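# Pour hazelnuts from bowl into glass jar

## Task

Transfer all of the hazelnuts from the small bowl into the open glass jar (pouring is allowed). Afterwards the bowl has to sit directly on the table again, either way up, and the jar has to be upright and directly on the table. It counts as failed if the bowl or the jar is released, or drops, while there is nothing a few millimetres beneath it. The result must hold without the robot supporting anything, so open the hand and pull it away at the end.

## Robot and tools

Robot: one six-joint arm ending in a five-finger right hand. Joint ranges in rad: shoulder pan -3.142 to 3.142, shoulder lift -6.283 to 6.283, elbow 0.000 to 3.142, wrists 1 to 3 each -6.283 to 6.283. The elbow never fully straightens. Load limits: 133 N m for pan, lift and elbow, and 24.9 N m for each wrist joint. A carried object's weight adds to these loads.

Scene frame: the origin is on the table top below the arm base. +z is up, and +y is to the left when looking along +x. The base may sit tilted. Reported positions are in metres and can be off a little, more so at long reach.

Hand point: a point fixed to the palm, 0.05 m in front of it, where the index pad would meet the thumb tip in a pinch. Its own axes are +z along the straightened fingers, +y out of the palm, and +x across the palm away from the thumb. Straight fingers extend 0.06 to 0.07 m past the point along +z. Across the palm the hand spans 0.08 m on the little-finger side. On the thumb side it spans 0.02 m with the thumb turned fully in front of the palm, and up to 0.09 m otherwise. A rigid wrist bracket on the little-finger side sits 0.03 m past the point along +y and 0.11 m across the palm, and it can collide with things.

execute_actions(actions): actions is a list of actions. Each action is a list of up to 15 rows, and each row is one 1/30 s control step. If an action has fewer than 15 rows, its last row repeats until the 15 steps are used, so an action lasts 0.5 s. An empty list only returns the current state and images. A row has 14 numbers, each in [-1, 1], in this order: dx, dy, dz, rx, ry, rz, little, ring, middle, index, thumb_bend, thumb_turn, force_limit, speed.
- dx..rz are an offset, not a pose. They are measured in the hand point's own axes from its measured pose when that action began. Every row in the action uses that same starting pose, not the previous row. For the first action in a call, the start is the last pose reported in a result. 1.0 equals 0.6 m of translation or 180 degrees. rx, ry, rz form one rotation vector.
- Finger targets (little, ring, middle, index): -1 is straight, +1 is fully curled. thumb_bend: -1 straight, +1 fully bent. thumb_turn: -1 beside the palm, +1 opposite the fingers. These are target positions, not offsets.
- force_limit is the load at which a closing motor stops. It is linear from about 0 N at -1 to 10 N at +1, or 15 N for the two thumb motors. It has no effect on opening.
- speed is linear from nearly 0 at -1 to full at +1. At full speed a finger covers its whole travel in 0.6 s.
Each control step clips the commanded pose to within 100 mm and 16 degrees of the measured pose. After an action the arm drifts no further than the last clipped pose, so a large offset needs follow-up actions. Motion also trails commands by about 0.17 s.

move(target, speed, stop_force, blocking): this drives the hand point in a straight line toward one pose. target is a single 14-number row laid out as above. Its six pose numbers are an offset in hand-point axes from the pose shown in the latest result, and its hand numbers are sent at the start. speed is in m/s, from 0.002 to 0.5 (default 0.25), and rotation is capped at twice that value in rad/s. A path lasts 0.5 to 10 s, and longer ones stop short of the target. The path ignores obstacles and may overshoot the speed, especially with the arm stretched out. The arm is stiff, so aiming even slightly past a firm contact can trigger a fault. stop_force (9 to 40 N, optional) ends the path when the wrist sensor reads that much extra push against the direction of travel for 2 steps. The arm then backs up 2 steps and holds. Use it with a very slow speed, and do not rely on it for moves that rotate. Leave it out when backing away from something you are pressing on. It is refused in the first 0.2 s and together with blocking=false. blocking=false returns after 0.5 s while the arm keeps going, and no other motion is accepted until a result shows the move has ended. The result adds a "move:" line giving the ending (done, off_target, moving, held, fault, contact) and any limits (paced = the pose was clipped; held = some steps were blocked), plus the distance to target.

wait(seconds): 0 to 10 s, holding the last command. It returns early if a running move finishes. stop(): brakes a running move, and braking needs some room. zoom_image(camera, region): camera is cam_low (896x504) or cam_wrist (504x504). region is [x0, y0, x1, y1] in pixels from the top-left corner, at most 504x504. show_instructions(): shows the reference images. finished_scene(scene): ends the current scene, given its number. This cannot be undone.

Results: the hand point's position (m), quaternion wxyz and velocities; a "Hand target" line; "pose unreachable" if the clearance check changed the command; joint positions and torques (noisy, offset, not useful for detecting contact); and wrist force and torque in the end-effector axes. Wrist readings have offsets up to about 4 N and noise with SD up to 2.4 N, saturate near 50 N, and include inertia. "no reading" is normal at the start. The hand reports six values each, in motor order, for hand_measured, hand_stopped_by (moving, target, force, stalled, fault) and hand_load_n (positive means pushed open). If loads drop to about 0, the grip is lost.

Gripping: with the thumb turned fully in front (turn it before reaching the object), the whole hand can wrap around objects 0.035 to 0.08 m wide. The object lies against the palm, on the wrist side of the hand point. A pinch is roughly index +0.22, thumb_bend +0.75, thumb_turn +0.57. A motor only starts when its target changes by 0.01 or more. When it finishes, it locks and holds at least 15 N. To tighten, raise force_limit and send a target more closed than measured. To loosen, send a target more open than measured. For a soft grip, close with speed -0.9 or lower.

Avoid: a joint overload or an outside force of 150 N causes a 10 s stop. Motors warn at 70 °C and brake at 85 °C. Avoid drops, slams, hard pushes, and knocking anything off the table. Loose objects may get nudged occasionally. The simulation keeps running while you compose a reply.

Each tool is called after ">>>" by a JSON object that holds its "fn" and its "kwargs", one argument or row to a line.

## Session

>>> {"fn": "execute_actions", "kwargs": {
  "actions": []
}}

Scene clock: 0.00 s.
end_effector_position=(+0.4359, -0.0559, +0.1583) hand_measured=(-1.000, -1.000, -1.000, -1.000, -1.000, -1.000) hand_load_n=(+0.0, +0.0, +0.0, +0.0, +0.0, +0.0) hand_stopped_by=(target, target, target, target, target, target) hand_force_limit=0.00 hand_speed=-0.80 end_effector_quat_wxyz=(+0.011, -0.409, +0.913, -0.001) end_effector_velocity=(-0.000, -0.000, -0.000) end_effector_angular_velocity=(+0.000, +0.001, -0.000)
Joint positions: [-0.643 -0.511  1.598  0.627  1.263 -3.012]
Joint velocities: [-0.     0.001  0.    -0.     0.     0.   ]
Joint torques (N m, as the arm reports them, + toward a larger angle): no reading
Motor temperatures (°C, as the motors report them): [24 25 25 32 35 37]
Wrist force (N, on the end effector, along its own x y z axes, offset not removed): no reading
Wrist torque (N m, same axes, about the end effector's origin, offset not removed): no reading
Hand target: +0.436, -0.056, +0.158; +0.011, -0.409, +0.913, -0.001

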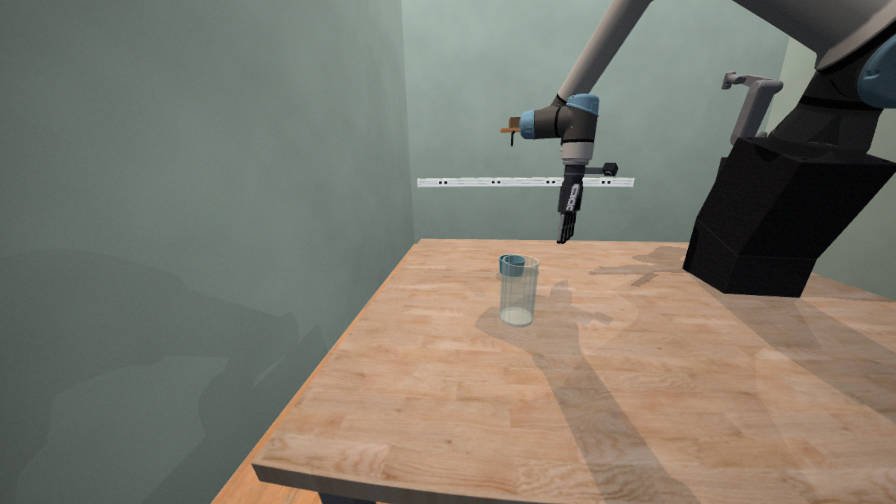

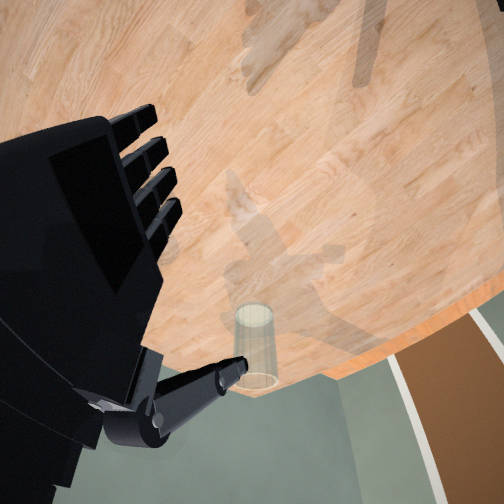

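>>> {"fn": "move", "kwargs": {
  "target": [-0.004,-0.14,0.067,0.541,0.245,-0.555,-1,-1,-1,-1,-1,1,0,0.5],
  "speed": 0.16
}}

Scene clock: 8.73 s.
end_effector_position=(+0.5011, -0.1097, +0.1194) hand_measured=(-1.000, -1.000, -1.000, -1.000, -1.000, +1.000) hand_load_n=(+0.0, +0.0, +0.0, +0.0, +0.0, +0.0) hand_stopped_by=(target, target, target, target, target, target) hand_force_limit=0.00 hand_speed=0.50 end_effector_quat_wxyz=(+0.001, +0.707, -0.001, +0.707) end_effector_velocity=(-0.000, -0.000, -0.000) end_effector_angular_velocity=(-0.005, -0.003, +0.009)
Joint positions: [-0.551 -0.199  2.305 -2.14   1.09  -4.369]
Joint velocities: [-0.009  0.008 -0.001 -0.013 -0.016 -0.001]
Joint torques (N m, as the arm reports them, + toward a larger angle): [-23.09 -25.01  -4.06  -3.6   -0.64  -2.41]
Motor temperatures (°C, as the motors report them): [24 25 25 32 35 37]
Wrist force (N, on the end effector, along its own x y z axes, offset not removed): [2.3 -0.9 0.9]
Wrist torque (N m, same axes, about the end effector's origin, offset not removed): [-0.18 -0.32 0.12]
Hand target: +0.501, -0.110, +0.119; +0.001, +0.707, -0.001, +0.707
Off the commanded pose: 0.000 m, 0 deg.
move: done

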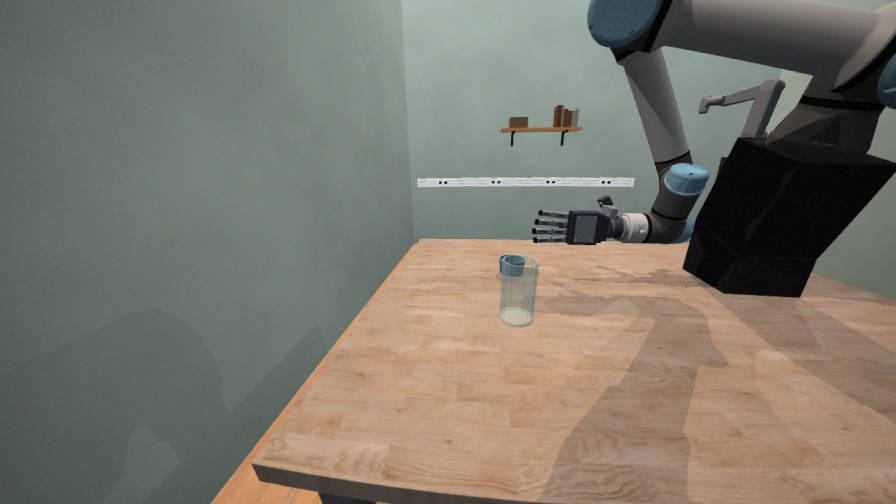

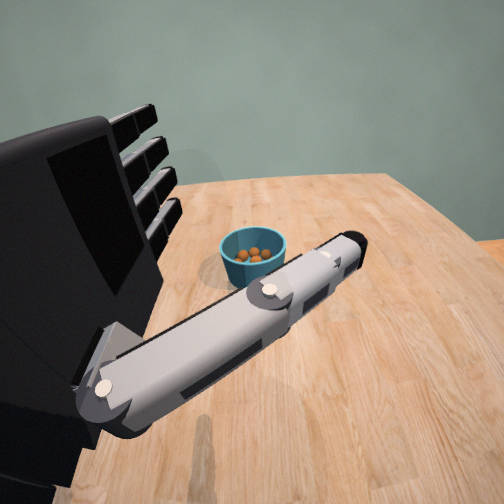

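>>> {"fn": "move", "kwargs": {
  "target": [-0.16,0.005,0.14,0,0,0,-1,-1,-1,-1,-1,1,0,0.5],
  "speed": 0.1
}}

Scene clock: 10.53 s.
end_effector_position=(+0.5849, -0.1127, +0.0235) hand_measured=(-1.000, -1.000, -1.000, -1.000, -1.000, +1.000) hand_load_n=(+0.0, +0.0, +0.0, +0.0, +0.0, +0.0) hand_stopped_by=(target, target, target, target, target, target) hand_force_limit=0.00 hand_speed=0.50 end_effector_quat_wxyz=(+0.001, +0.707, -0.001, +0.707) end_effector_velocity=(+0.000, +0.000, -0.002) end_effector_angular_velocity=(+0.000, +0.002, -0.001)
Joint positions: [-0.337 -0.082  1.929 -1.879  1.304 -4.376]
Joint velocities: [ 0.003  0.002 -0.004  0.004  0.003 -0.   ]
Joint torques (N m, as the arm reports them, + toward a larger angle): [ -0.36 -30.09  -7.37  -0.17   2.03  -2.25]
Motor temperatures (°C, as the motors report them): [24 25 25 32 35 37]
Wrist force (N, on the end effector, along its own x y z axes, offset not removed): [-0.4 -1.5 0.8]
Wrist torque (N m, same axes, about the end effector's origin, offset not removed): [-0.27 -0.02 -0.05]
Hand target: +0.585, -0.113, +0.023; +0.001, +0.707, -0.001, +0.707
Off the commanded pose: 0.000 m, 0 deg.
move: done

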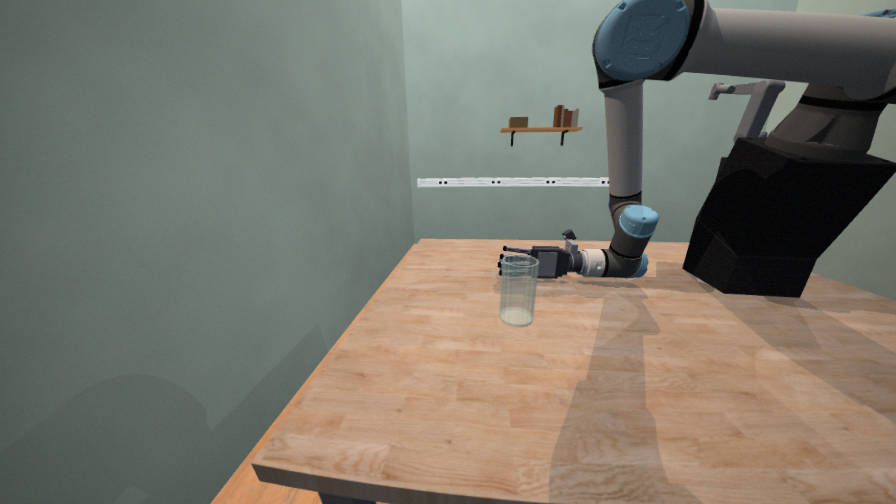

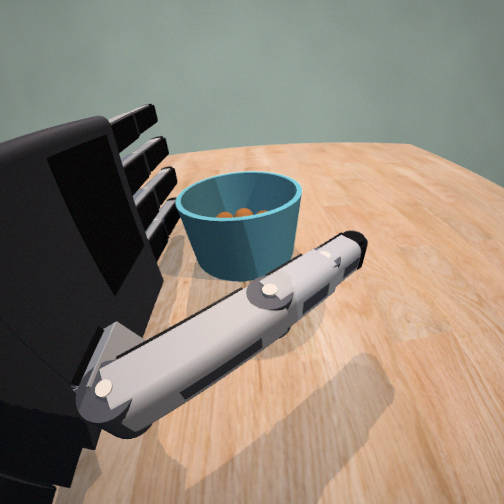

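>>> {"fn": "move", "kwargs": {
  "target": [0,0.01,0.075,0,0,0,-1,-1,-1,-1,-1,1,0,0.5],
  "speed": 0.03
}}

Scene clock: 12.47 s.
end_effector_position=(+0.6297, -0.1188, +0.0235) hand_measured=(-1.000, -1.000, -1.000, -1.000, -1.000, +1.000) hand_load_n=(+0.0, +0.0, +0.0, +0.0, +0.0, +0.0) hand_stopped_by=(target, target, target, target, target, target) hand_force_limit=0.00 hand_speed=0.50 end_effector_quat_wxyz=(+0.001, +0.707, -0.001, +0.707) end_effector_velocity=(+0.003, +0.000, +0.000) end_effector_angular_velocity=(-0.000, -0.001, +0.001)
Joint positions: [-0.319 -0.105  1.827 -1.753  1.322 -4.377]
Joint velocities: [ 0.002 -0.001 -0.007  0.006  0.001 -0.   ]
Joint torques (N m, as the arm reports them, + toward a larger angle): [ -3.16 -44.31 -12.67  -0.02   1.77  -2.36]
Motor temperatures (°C, as the motors report them): [24 25 25 32 35 37]
Wrist force (N, on the end effector, along its own x y z axes, offset not removed): [0.5 -0.3 1.4]
Wrist torque (N m, same axes, about the end effector's origin, offset not removed): [-0.12 -0.10 -0.06]
Hand target: +0.630, -0.119, +0.024; +0.001, +0.707, -0.001, +0.707
Off the commanded pose: 0.000 m, 0 deg.
move: done

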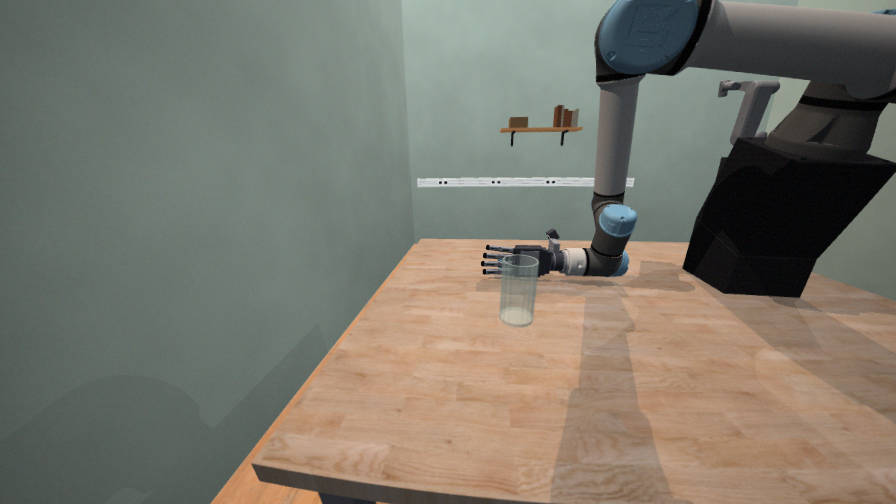

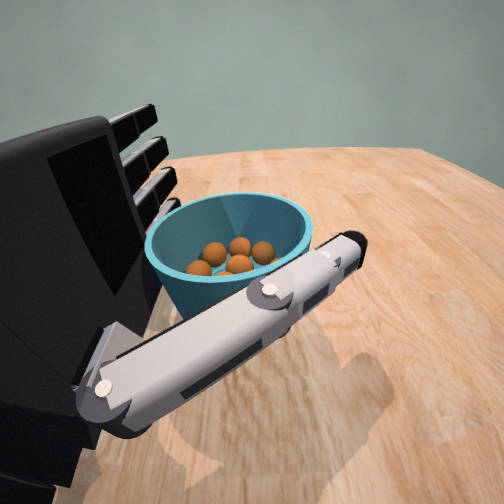

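>>> {"fn": "move", "kwargs": {
  "target": [-0.002,0,0.012,0,0,0,-1,-1,0.6,0.6,-1,1,0.2,-0.6],
  "speed": 0.02
}}

>>> {"fn": "move", "kwargs": {
  "target": [0,0,0,0,0,0,-1,-1,0.7,0.7,-0.3,1,0.5,-0.9]
}}

Scene clock: 14.20 s.
end_effector_position=(+0.6369, -0.1188, +0.0223) hand_measured=(-1.000, -1.000, -0.138, -0.094, -1.002, +1.000) hand_load_n=(+0.0, +0.0, +4.5, +8.5, +2.0, +0.0) hand_stopped_by=(target, target, force, force, target, target) hand_force_limit=0.20 hand_speed=-0.60 end_effector_quat_wxyz=(+0.001, +0.707, -0.001, +0.707) end_effector_velocity=(-0.000, -0.000, -0.000) end_effector_angular_velocity=(+0.001, +0.001, -0.001)
Joint positions: [-0.313 -0.106  1.808 -1.733  1.328 -4.377]
Joint velocities: [-0.    -0.     0.001  0.    -0.     0.   ]
Joint torques (N m, as the arm reports them, + toward a larger angle): [ -2.23 -43.5  -11.11  -0.07   1.94  -2.14]
Motor temperatures (°C, as the motors report them): [24 25 25 32 35 37]
Wrist force (N, on the end effector, along its own x y z axes, offset not removed): [1.5 0.0 1.1]
Wrist torque (N m, same axes, about the end effector's origin, offset not removed): [-0.16 -0.20 0.10]
Hand target: +0.637, -0.119, +0.022; +0.001, +0.707, -0.001, +0.707
Off the commanded pose: 0.000 m, 0 deg.
move: done

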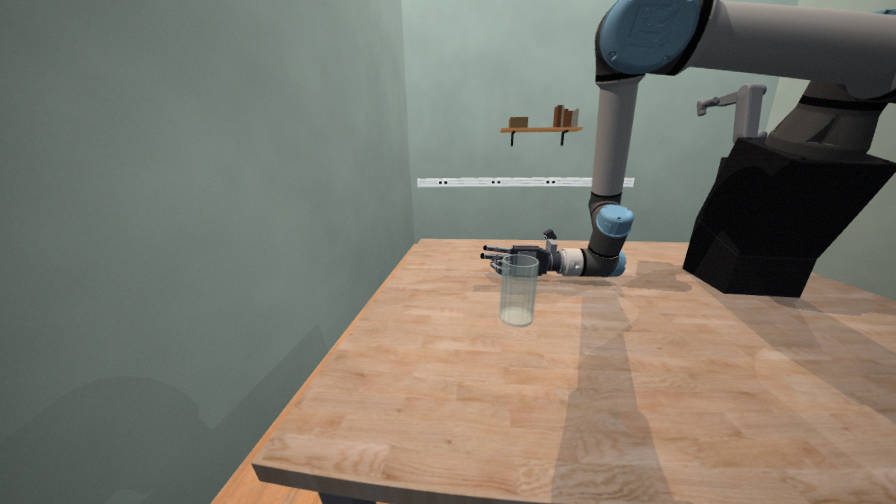

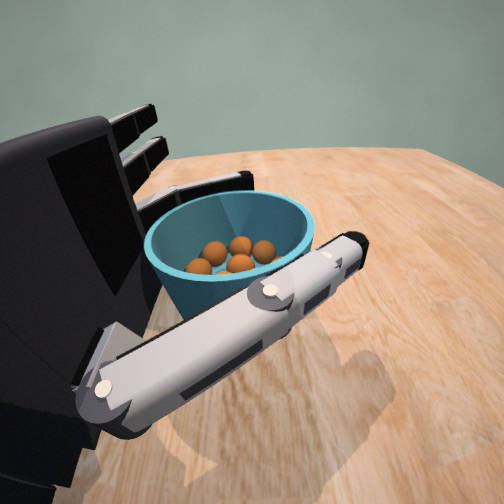

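Scene clock: 15.00 s.
end_effector_position=(+0.6369, -0.1188, +0.0223) hand_measured=(-1.000, -1.000, -0.130, -0.094, -0.968, +1.000) hand_load_n=(+0.0, +0.0, +8.0, +8.0, +10.5, +0.5) hand_stopped_by=(target, target, force, force, force, target) hand_force_limit=0.50 hand_speed=-0.90 end_effector_quat_wxyz=(+0.001, +0.707, -0.001, +0.707) end_effector_velocity=(-0.001, -0.001, -0.001) end_effector_angular_velocity=(+0.000, +0.002, -0.001)
Joint positions: [-0.313 -0.106  1.808 -1.733  1.328 -4.377]
Joint velocities: [-0.001  0.001  0.001  0.    -0.    -0.   ]
Joint torques (N m, as the arm reports them, + toward a larger angle): [ -2.86 -42.76 -10.79  -0.04   1.63  -2.15]
Motor temperatures (°C, as the motors report them): [24 25 25 32 35 37]
Wrist force (N, on the end effector, along its own x y z axes, offset not removed): [0.0 -1.1 1.3]
Wrist torque (N m, same axes, about the end effector's origin, offset not removed): [-0.36 0.09 0.04]
Hand target: +0.637, -0.119, +0.022; +0.001, +0.707, -0.001, +0.707
Off the commanded pose: 0.000 m, 0 deg.
move: done

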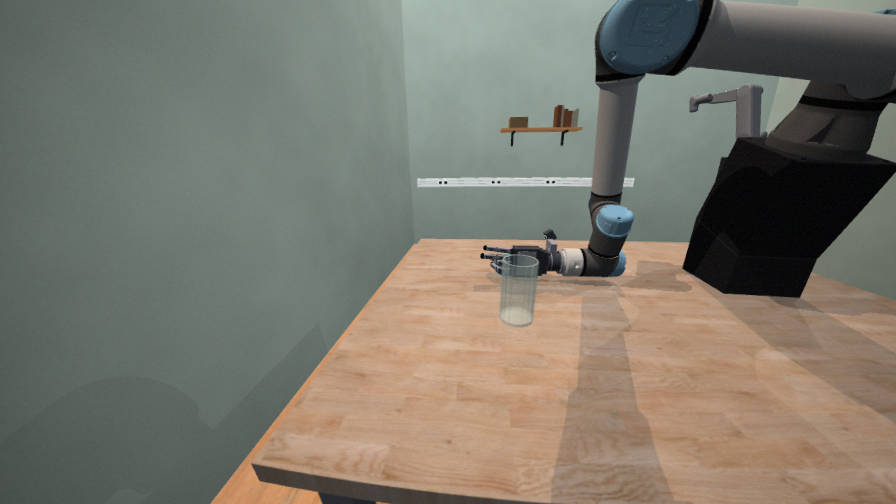

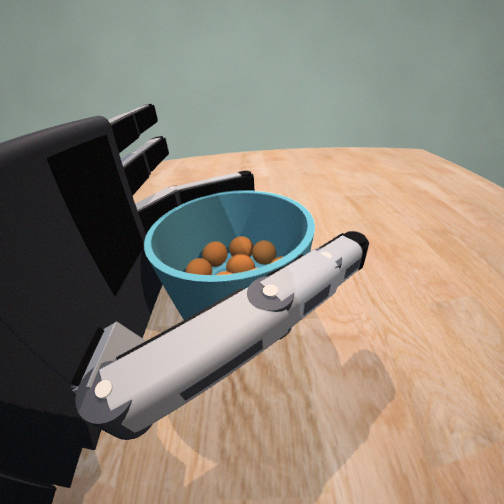

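>>> {"fn": "move", "kwargs": {
  "target": [0.29,-0.05,0,0,0,0,-1,-1,0.7,0.7,-0.3,1,0.5,-0.9],
  "speed": 0.14
}}

>>> {"fn": "move", "kwargs": {
  "target": [0,-0.4,0.015,0,0,0.31,-1,-1,0.7,0.7,-0.3,1,0.5,-0.9],
  "speed": 0.14
}}

>>> {"fn": "zoom_image", "kwargs": {
  "camera": "cam_low",
  "region": [430,150,650,340]
}}

Scene clock: 16.93 s.
end_effector_position=(+0.6370, -0.0889, +0.1962) hand_measured=(-1.000, -1.000, -0.130, -0.094, -0.968, +1.000) hand_load_n=(+0.0, +0.0, +8.0, +8.0, +10.5, +1.0) hand_stopped_by=(target, target, force, force, force, target) hand_force_limit=0.50 hand_speed=-0.90 end_effector_quat_wxyz=(+0.001, +0.707, -0.001, +0.707) end_effector_velocity=(-0.001, -0.000, +0.002) end_effector_angular_velocity=(-0.000, +0.001, -0.001)
Joint positions: [-0.389 -0.551  2.117 -1.599  1.252 -4.374]
Joint velocities: [-0.002 -0.006  0.004  0.003 -0.002 -0.001]
Joint torques (N m, as the arm reports them, + toward a larger angle): [-24.61 -42.19   6.88  -0.1   -0.85   0.9 ]
Motor temperatures (°C, as the motors report them): [24 25 25 32 35 37]
Wrist force (N, on the end effector, along its own x y z axes, offset not removed): [0.6 0.3 1.3]
Wrist torque (N m, same axes, about the end effector's origin, offset not removed): [-0.06 -0.21 0.09]
Hand target: +0.637, -0.089, +0.196; +0.001, +0.707, -0.001, +0.707
Off the commanded pose: 0.000 m, 0 deg.
move: done

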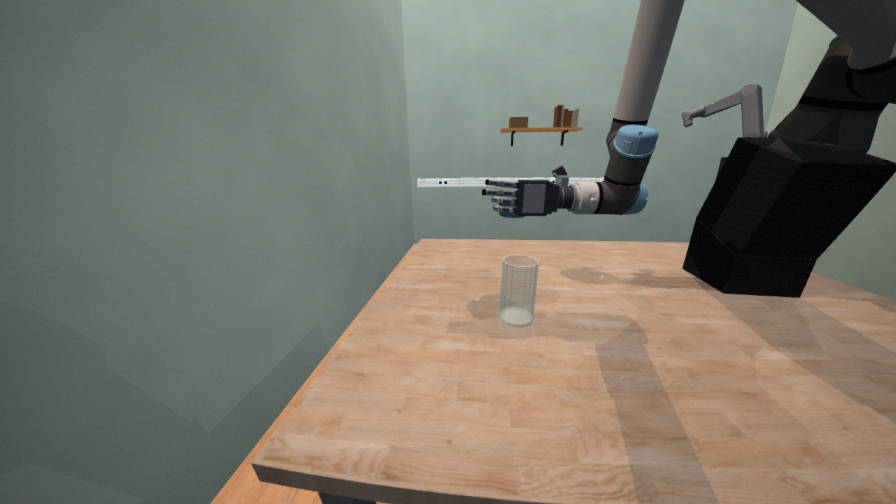

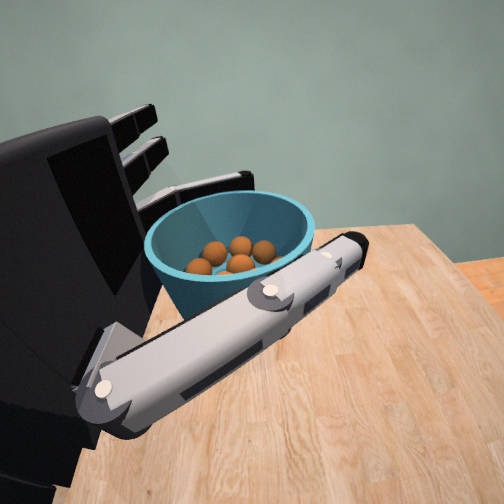

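Scene clock: 20.87 s.
end_effector_position=(+0.6464, +0.1509, +0.1964) hand_measured=(-1.000, -1.000, -0.130, -0.094, -0.968, +1.000) hand_load_n=(+0.0, +0.0, +8.0, +8.0, +10.5, +0.5) hand_stopped_by=(target, target, force, force, force, target) hand_force_limit=0.50 hand_speed=-0.90 end_effector_quat_wxyz=(-0.330, +0.624, -0.331, +0.626) end_effector_velocity=(+0.000, +0.003, +0.001) end_effector_angular_velocity=(+0.009, -0.000, +0.000)
Joint positions: [ 0.04  -0.789  2.073 -1.315  1.681 -3.415]
Joint velocities: [ 0.004 -0.002 -0.002  0.004  0.003  0.009]
Joint torques (N m, as the arm reports them, + toward a larger angle): [ -0.25 -41.83 -18.57   0.21   2.03   2.59]
Motor temperatures (°C, as the motors report them): [24 25 25 32 35 37]
Wrist force (N, on the end effector, along its own x y z axes, offset not removed): [0.1 -0.7 0.7]
Wrist torque (N m, same axes, about the end effector's origin, offset not removed): [-0.21 -0.20 0.08]
Hand target: +0.646, +0.151, +0.196; -0.330, +0.624, -0.332, +0.625
Off the commanded pose: 0.000 m, 0 deg.
move: done

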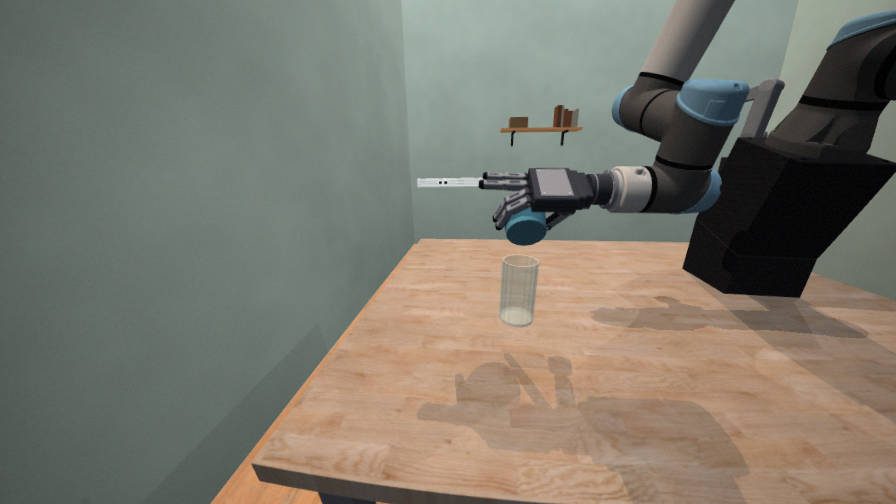

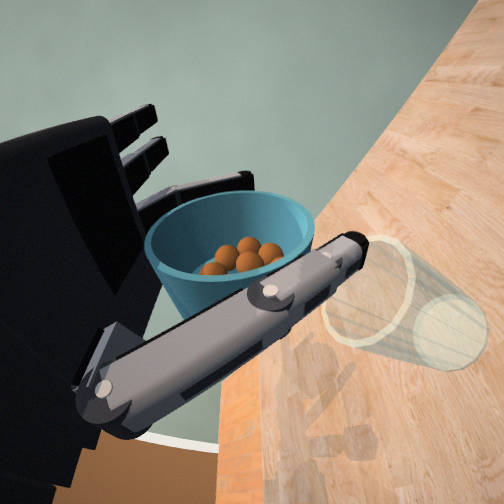

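Region (430, 150, 650, 340) of cam_low's 896x504 image, scaled by 2.291, with more detail than that image has; it fills the top 435 rows of this view, and the rest is white.

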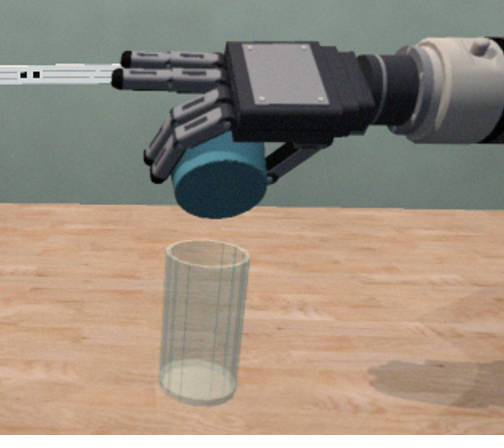

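>>> {"fn": "move", "kwargs": {
  "target": [-0.04,0.014,0,0,0,0.107,-1,-1,0.7,0.7,-0.3,1,0.5,-0.9],
  "speed": 0.08
}}

>>> {"fn": "zoom_image", "kwargs": {
  "camera": "cam_low",
  "region": [430,150,650,340]
}}

Scene clock: 23.47 s.
end_effector_position=(+0.6465, +0.1659, +0.1760) hand_measured=(-1.000, -1.000, -0.130, -0.094, -0.968, +1.000) hand_load_n=(+0.0, +0.0, +8.0, +8.0, +10.5, +0.5) hand_stopped_by=(target, target, force, force, force, target) hand_force_limit=0.50 hand_speed=-0.90 end_effector_quat_wxyz=(-0.430, +0.560, -0.431, +0.562) end_effector_velocity=(-0.000, -0.000, -0.001) end_effector_angular_velocity=(+0.011, +0.000, -0.002)
Joint positions: [ 0.039 -0.73   2.058 -1.359  1.68  -3.08 ]
Joint velocities: [-0.     0.002  0.    -0.002  0.001  0.011]
Joint torques (N m, as the arm reports them, + toward a larger angle): [  0.44 -29.76 -17.41  -2.98   2.16   2.4 ]
Motor temperatures (°C, as the motors report them): [24 25 25 32 35 37]
Wrist force (N, on the end effector, along its own x y z axes, offset not removed): [-0.3 -0.7 0.9]
Wrist torque (N m, same axes, about the end effector's origin, offset not removed): [-0.20 -0.07 0.07]
Hand target: +0.646, +0.166, +0.176; -0.430, +0.560, -0.431, +0.562
Off the commanded pose: 0.000 m, 0 deg.
move: done

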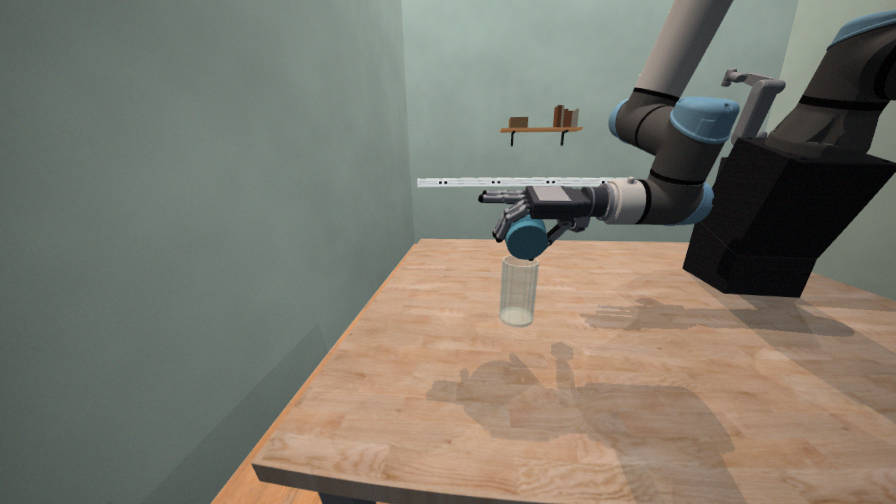

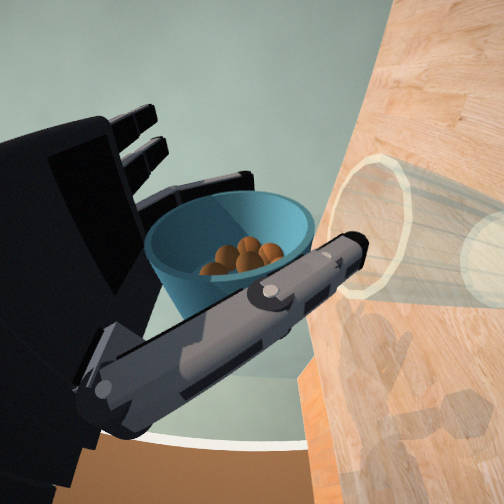

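Region (430, 150, 650, 340) of cam_low's 896x504 image, scaled by 2.291, with more detail than that image has; it fills the top 435 rows of this view, and the rest is white.

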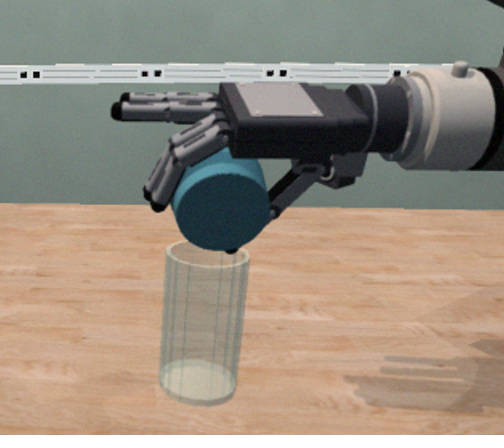

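>>> {"fn": "move", "kwargs": {
  "target": [0.02,-0.009,0.004,0,0,0.15,-1,-1,0.7,0.7,-0.3,1,0.5,-0.9],
  "speed": 0.035
}}

Scene clock: 30.53 s.
end_effector_position=(+0.6489, +0.1558, +0.1843) hand_measured=(-1.000, -1.000, -0.130, -0.094, -0.968, +1.000) hand_load_n=(+0.0, +0.0, +8.0, +8.0, +10.5, +0.5) hand_stopped_by=(target, target, force, force, force, target) hand_force_limit=0.50 hand_speed=-0.90 end_effector_quat_wxyz=(+0.549, -0.445, +0.550, -0.446) end_effector_velocity=(+0.000, +0.000, +0.000) end_effector_angular_velocity=(+0.013, -0.000, +0.001)
Joint positions: [-0.046 -0.691  2.075 -1.415  1.595 -2.607]
Joint velocities: [-0.001  0.001 -0.    -0.001 -0.002  0.014]
Joint torques (N m, as the arm reports them, + toward a larger angle): [-23.08 -26.62   6.18  -3.11  -0.71   2.39]
Motor temperatures (°C, as the motors report them): [24 25 25 32 35 37]
Wrist force (N, on the end effector, along its own x y z axes, offset not removed): [0.3 -1.1 1.7]
Wrist torque (N m, same axes, about the end effector's origin, offset not removed): [-0.37 -0.08 -0.04]
Hand target: +0.649, +0.156, +0.184; +0.549, -0.444, +0.550, -0.446
Off the commanded pose: 0.000 m, 0 deg.
move: done

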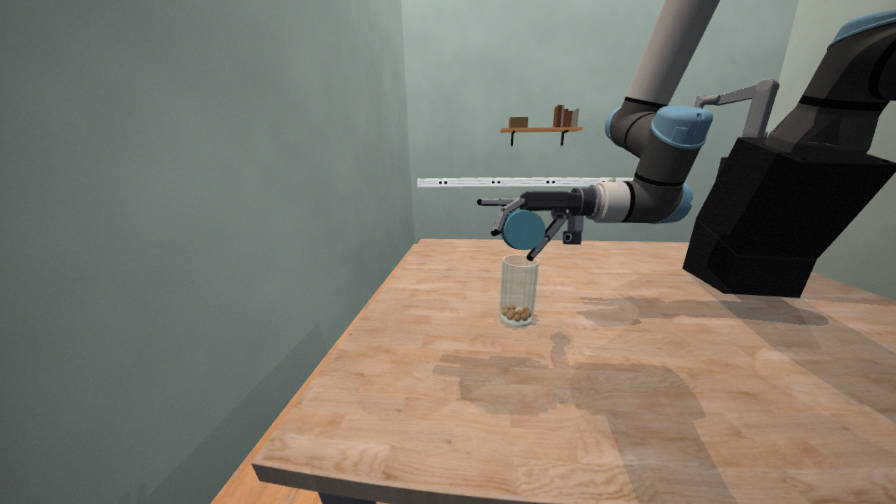

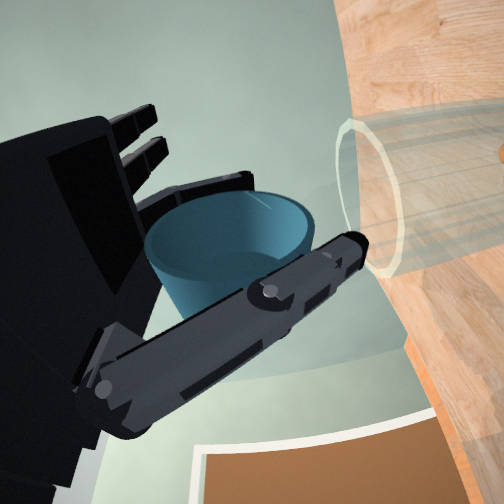

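>>> {"fn": "move", "kwargs": {
  "target": [-0.168,0.01,-0.05,0,0,-0.566,-1,-1,0.7,0.7,-0.3,1,0.5,-0.9],
  "speed": 0.3
}}

>>> {"fn": "move", "kwargs": {
  "target": [-0.28,0,0,0,0,0,-1,-1,0.7,0.7,-0.3,1,0.5,-0.9],
  "speed": 0.15
}}

>>> {"fn": "move", "kwargs": {
  "target": [-0.02,0,0,0,0,0,-1,-1,0.7,0.7,-0.3,1,0.5,-0.9],
  "speed": 0.005,
  "stop_force": 9
}}

Scene clock: 34.20 s.
end_effector_position=(+0.6189, +0.2556, +0.1991) hand_measured=(-1.000, -1.000, -0.130, -0.094, -0.968, +1.000) hand_load_n=(+0.0, +0.0, +8.0, +8.0, +10.5, +1.0) hand_stopped_by=(target, target, force, force, force, target) hand_force_limit=0.50 hand_speed=-0.90 end_effector_quat_wxyz=(+0.000, +0.707, -0.001, +0.707) end_effector_velocity=(+0.000, +0.001, -0.000) end_effector_angular_velocity=(-0.011, -0.002, -0.000)
Joint positions: [ 0.401 -0.769  1.886 -1.151  2.041 -4.399]
Joint velocities: [ 0.002  0.003 -0.003 -0.002  0.003 -0.012]
Joint torques (N m, as the arm reports them, + toward a larger angle): [  2.29 -32.2  -18.1   -2.51   2.18  -2.47]
Motor temperatures (°C, as the motors report them): [24 25 25 32 35 37]
Wrist force (N, on the end effector, along its own x y z axes, offset not removed): [-0.8 -0.6 2.2]
Wrist torque (N m, same axes, about the end effector's origin, offset not removed): [-0.26 0.00 -0.04]
Hand target: +0.619, +0.256, +0.199; +0.001, +0.707, -0.001, +0.707
Off the commanded pose: 0.000 m, 0 deg.
move: done

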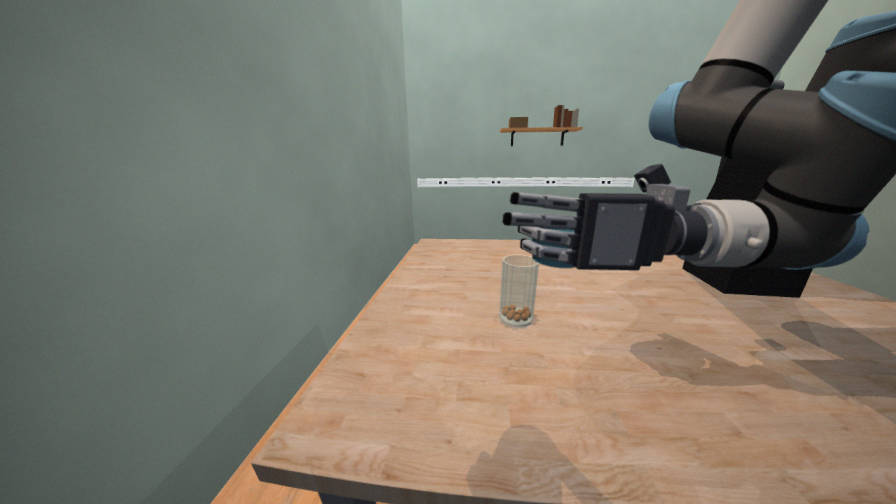

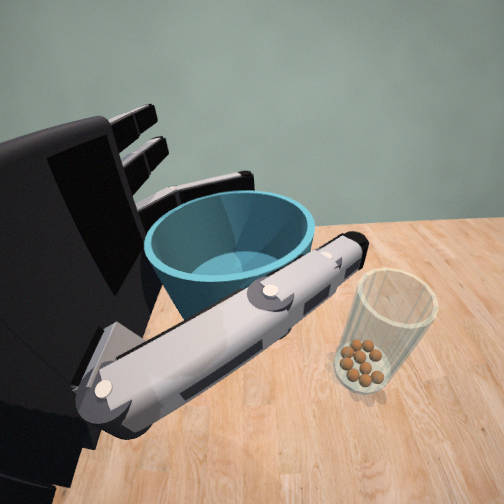

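Scene clock: 35.87 s.
end_effector_position=(+0.6187, +0.2558, +0.0313) hand_measured=(-1.000, -1.000, -0.130, -0.094, -0.968, +1.000) hand_load_n=(+0.0, +0.0, +8.0, +8.0, +10.5, +1.0) hand_stopped_by=(target, target, force, force, force, target) hand_force_limit=0.50 hand_speed=-0.90 end_effector_quat_wxyz=(+0.000, +0.707, -0.001, +0.707) end_effector_velocity=(+0.000, -0.001, -0.003) end_effector_angular_velocity=(-0.002, +0.002, -0.002)
Joint positions: [ 0.49  -0.376  1.624 -1.284  2.13  -4.403]
Joint velocities: [ 0.     0.006 -0.005  0.002  0.001 -0.   ]
Joint torques (N m, as the arm reports them, + toward a larger angle): [  2.33 -35.8  -16.29   0.66   1.79  -2.4 ]
Motor temperatures (°C, as the motors report them): [24 25 25 32 35 37]
Wrist force (N, on the end effector, along its own x y z axes, offset not removed): [-1.2 -0.4 0.5]
Wrist torque (N m, same axes, about the end effector's origin, offset not removed): [-0.10 0.09 -0.06]
Hand target: +0.619, +0.256, +0.031; +0.000, +0.707, -0.001, +0.707
Off the commanded pose: 0.000 m, 0 deg.
move: done

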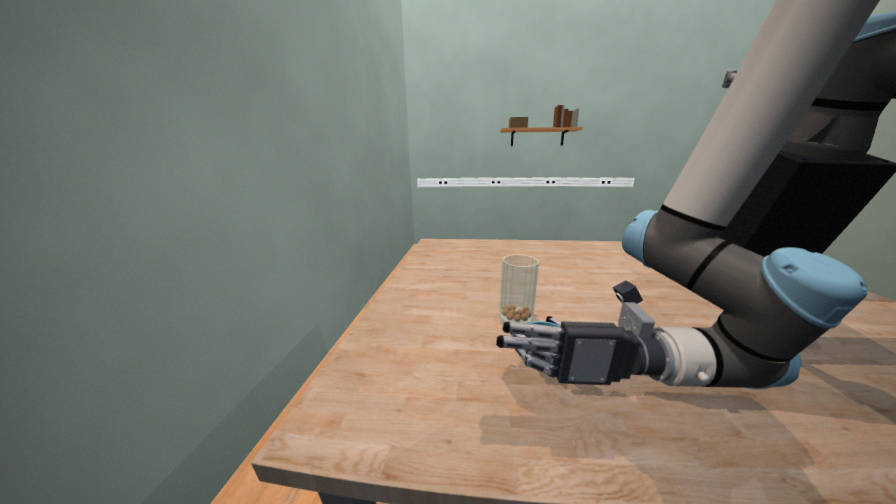

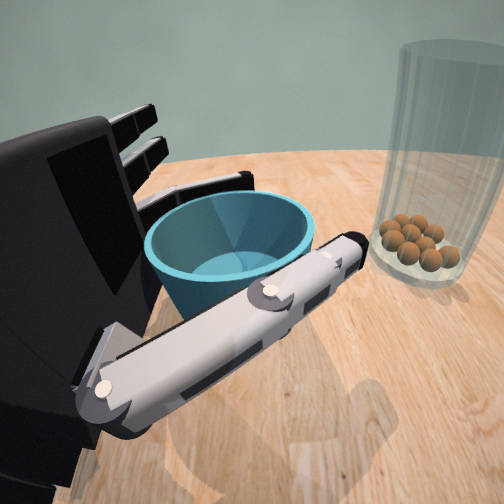

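Scene clock: 38.17 s.
end_effector_position=(+0.6188, +0.2559, +0.0218) hand_measured=(-1.000, -1.000, -0.130, -0.094, -0.968, +1.000) hand_load_n=(+0.0, +0.0, +7.5, +7.5, +10.5, -2.5) hand_stopped_by=(target, target, force, force, force, target) hand_force_limit=0.50 hand_speed=-0.90 end_effector_quat_wxyz=(+0.000, +0.707, -0.001, +0.707) end_effector_velocity=(-0.001, +0.000, +0.001) end_effector_angular_velocity=(-0.001, +0.002, +0.002)
Joint positions: [ 0.495 -0.354  1.604 -1.286  2.135 -4.403]
Joint velocities: [-0.    -0.004  0.006  0.    -0.003 -0.   ]
Joint torques (N m, as the arm reports them, + toward a larger angle): [ -6.12 -46.16   9.9    1.04  -1.84  -1.17]
Motor temperatures (°C, as the motors report them): [24 25 25 32 35 37]
Wrist force (N, on the end effector, along its own x y z axes, offset not removed): [6.8 2.9 2.7]
Wrist torque (N m, same axes, about the end effector's origin, offset not removed): [-0.15 -0.04 0.00]
Hand target: +0.619, +0.256, +0.022; +0.000, +0.707, -0.001, +0.707
Off the commanded pose: 0.003 m, 0 deg.
move: contact

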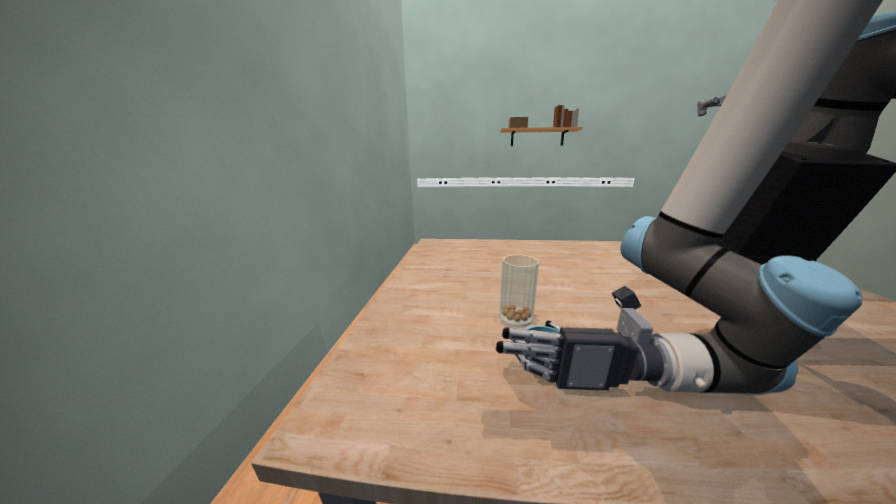

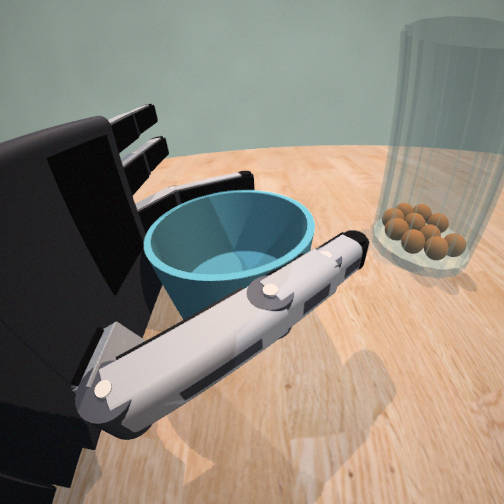

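>>> {"fn": "move", "kwargs": {
  "target": [0,0,0,0,0,0,-1,-1,-1,-1,-1,1,0.5,0]
}}

>>> {"fn": "move", "kwargs": {
  "target": [0.04,-0.04,-0.2,0,0,0,-1,-1,-1,-1,-1,1,0.5,0],
  "speed": 0.12
}}

>>> {"fn": "finished_scene", "kwargs": {
  "scene": 2
}}

Scene clock: 39.10 s.
end_effector_position=(+0.6188, +0.2559, +0.0218) hand_measured=(-1.000, -1.000, -1.000, -1.000, -1.000, +1.000) hand_load_n=(+0.0, +0.0, +0.0, +0.0, +0.0, +0.0) hand_stopped_by=(target, target, target, target, target, target) hand_force_limit=0.50 hand_speed=0.00 end_effector_quat_wxyz=(+0.000, +0.707, -0.001, +0.707) end_effector_velocity=(+0.000, +0.000, -0.000) end_effector_angular_velocity=(+0.000, +0.000, +0.000)
Joint positions: [ 0.495 -0.354  1.604 -1.286  2.135 -4.403]
Joint velocities: [-0.     0.    -0.001  0.    -0.     0.   ]
Joint torques (N m, as the arm reports them, + toward a larger angle): [ -8.6  -34.   -15.29  -2.31   2.    -0.91]
Motor temperatures (°C, as the motors report them): [24 25 25 32 35 37]
Wrist force (N, on the end effector, along its own x y z axes, offset not removed): [1.4 -0.7 1.0]
Wrist torque (N m, same axes, about the end effector's origin, offset not removed): [-0.16 -0.21 0.07]
Hand target: +0.619, +0.256, +0.022; +0.000, +0.707, -0.001, +0.707
Off the commanded pose: 0.000 m, 0 deg.
move: done

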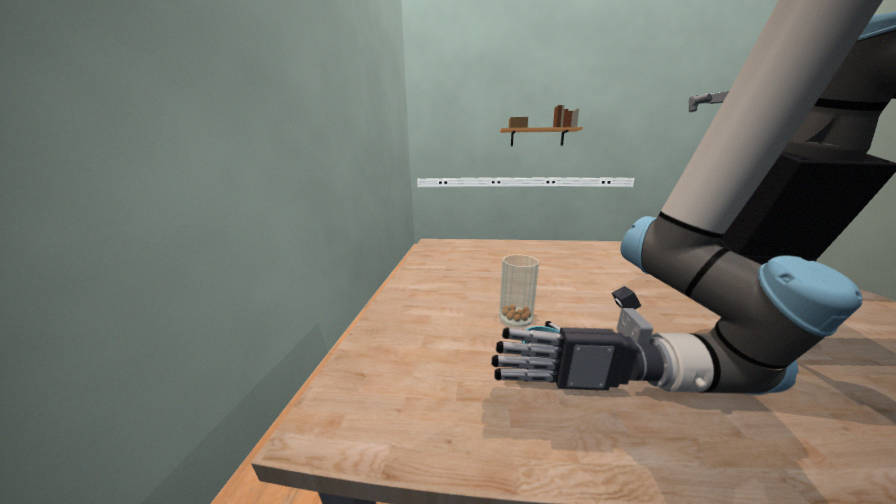

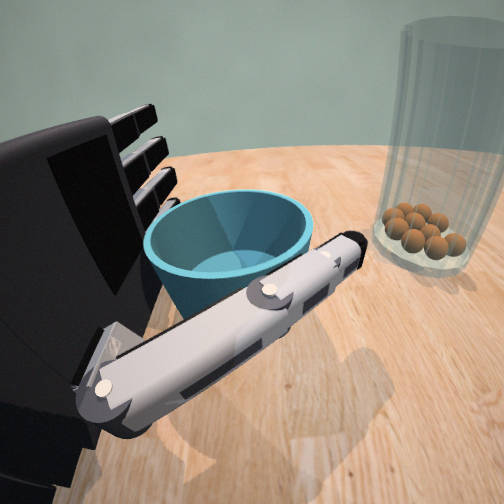

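Scene clock: 40.63 s.
end_effector_position=(+0.4990, +0.2800, +0.0458) hand_measured=(-1.000, -1.000, -1.000, -1.000, -1.000, +1.000) hand_load_n=(+0.0, +0.0, +0.0, +0.0, +0.0, +0.0) hand_stopped_by=(target, target, target, target, target, target) hand_force_limit=0.50 hand_speed=0.00 end_effector_quat_wxyz=(+0.000, +0.707, -0.001, +0.707) end_effector_velocity=(-0.001, +0.002, +0.001) end_effector_angular_velocity=(+0.002, -0.002, +0.002)
Joint positions: [ 0.667 -0.455  1.832 -1.418  2.307 -4.411]
Joint velocities: [ 0.004 -0.003  0.002 -0.002  0.003 -0.   ]
Joint torques (N m, as the arm reports them, + toward a larger angle): [  5.27 -44.88  12.18  -2.42   2.08  -2.28]
Motor temperatures (°C, as the motors report them): [24 25 25 32 35 37]
Wrist force (N, on the end effector, along its own x y z axes, offset not removed): [0.8 0.6 1.4]
Wrist torque (N m, same axes, about the end effector's origin, offset not removed): [-0.01 -0.19 0.15]
Hand target: +0.499, +0.280, +0.046; +0.000, +0.707, -0.001, +0.707
Off the commanded pose: 0.000 m, 0 deg.
move: done

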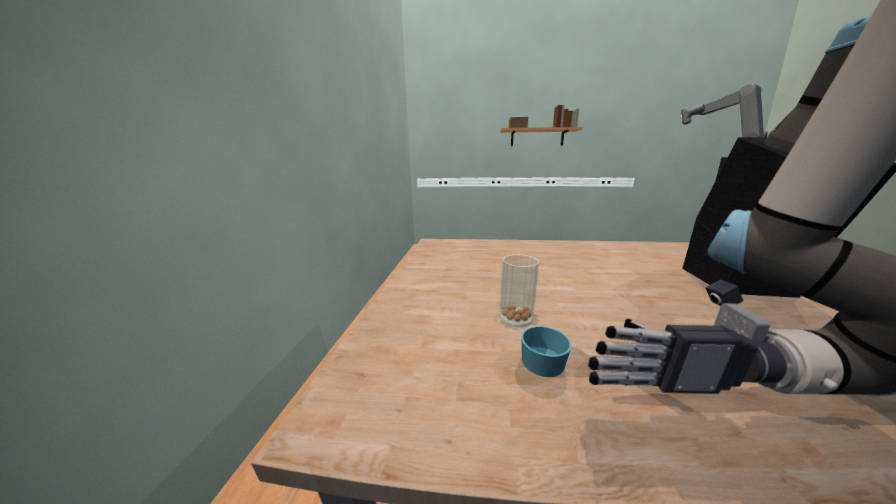

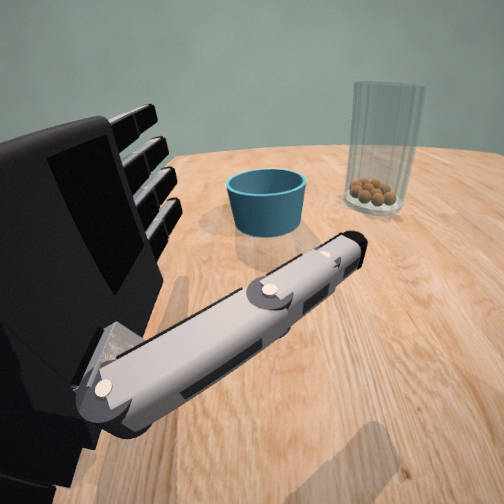

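The scene is finished: the task was done.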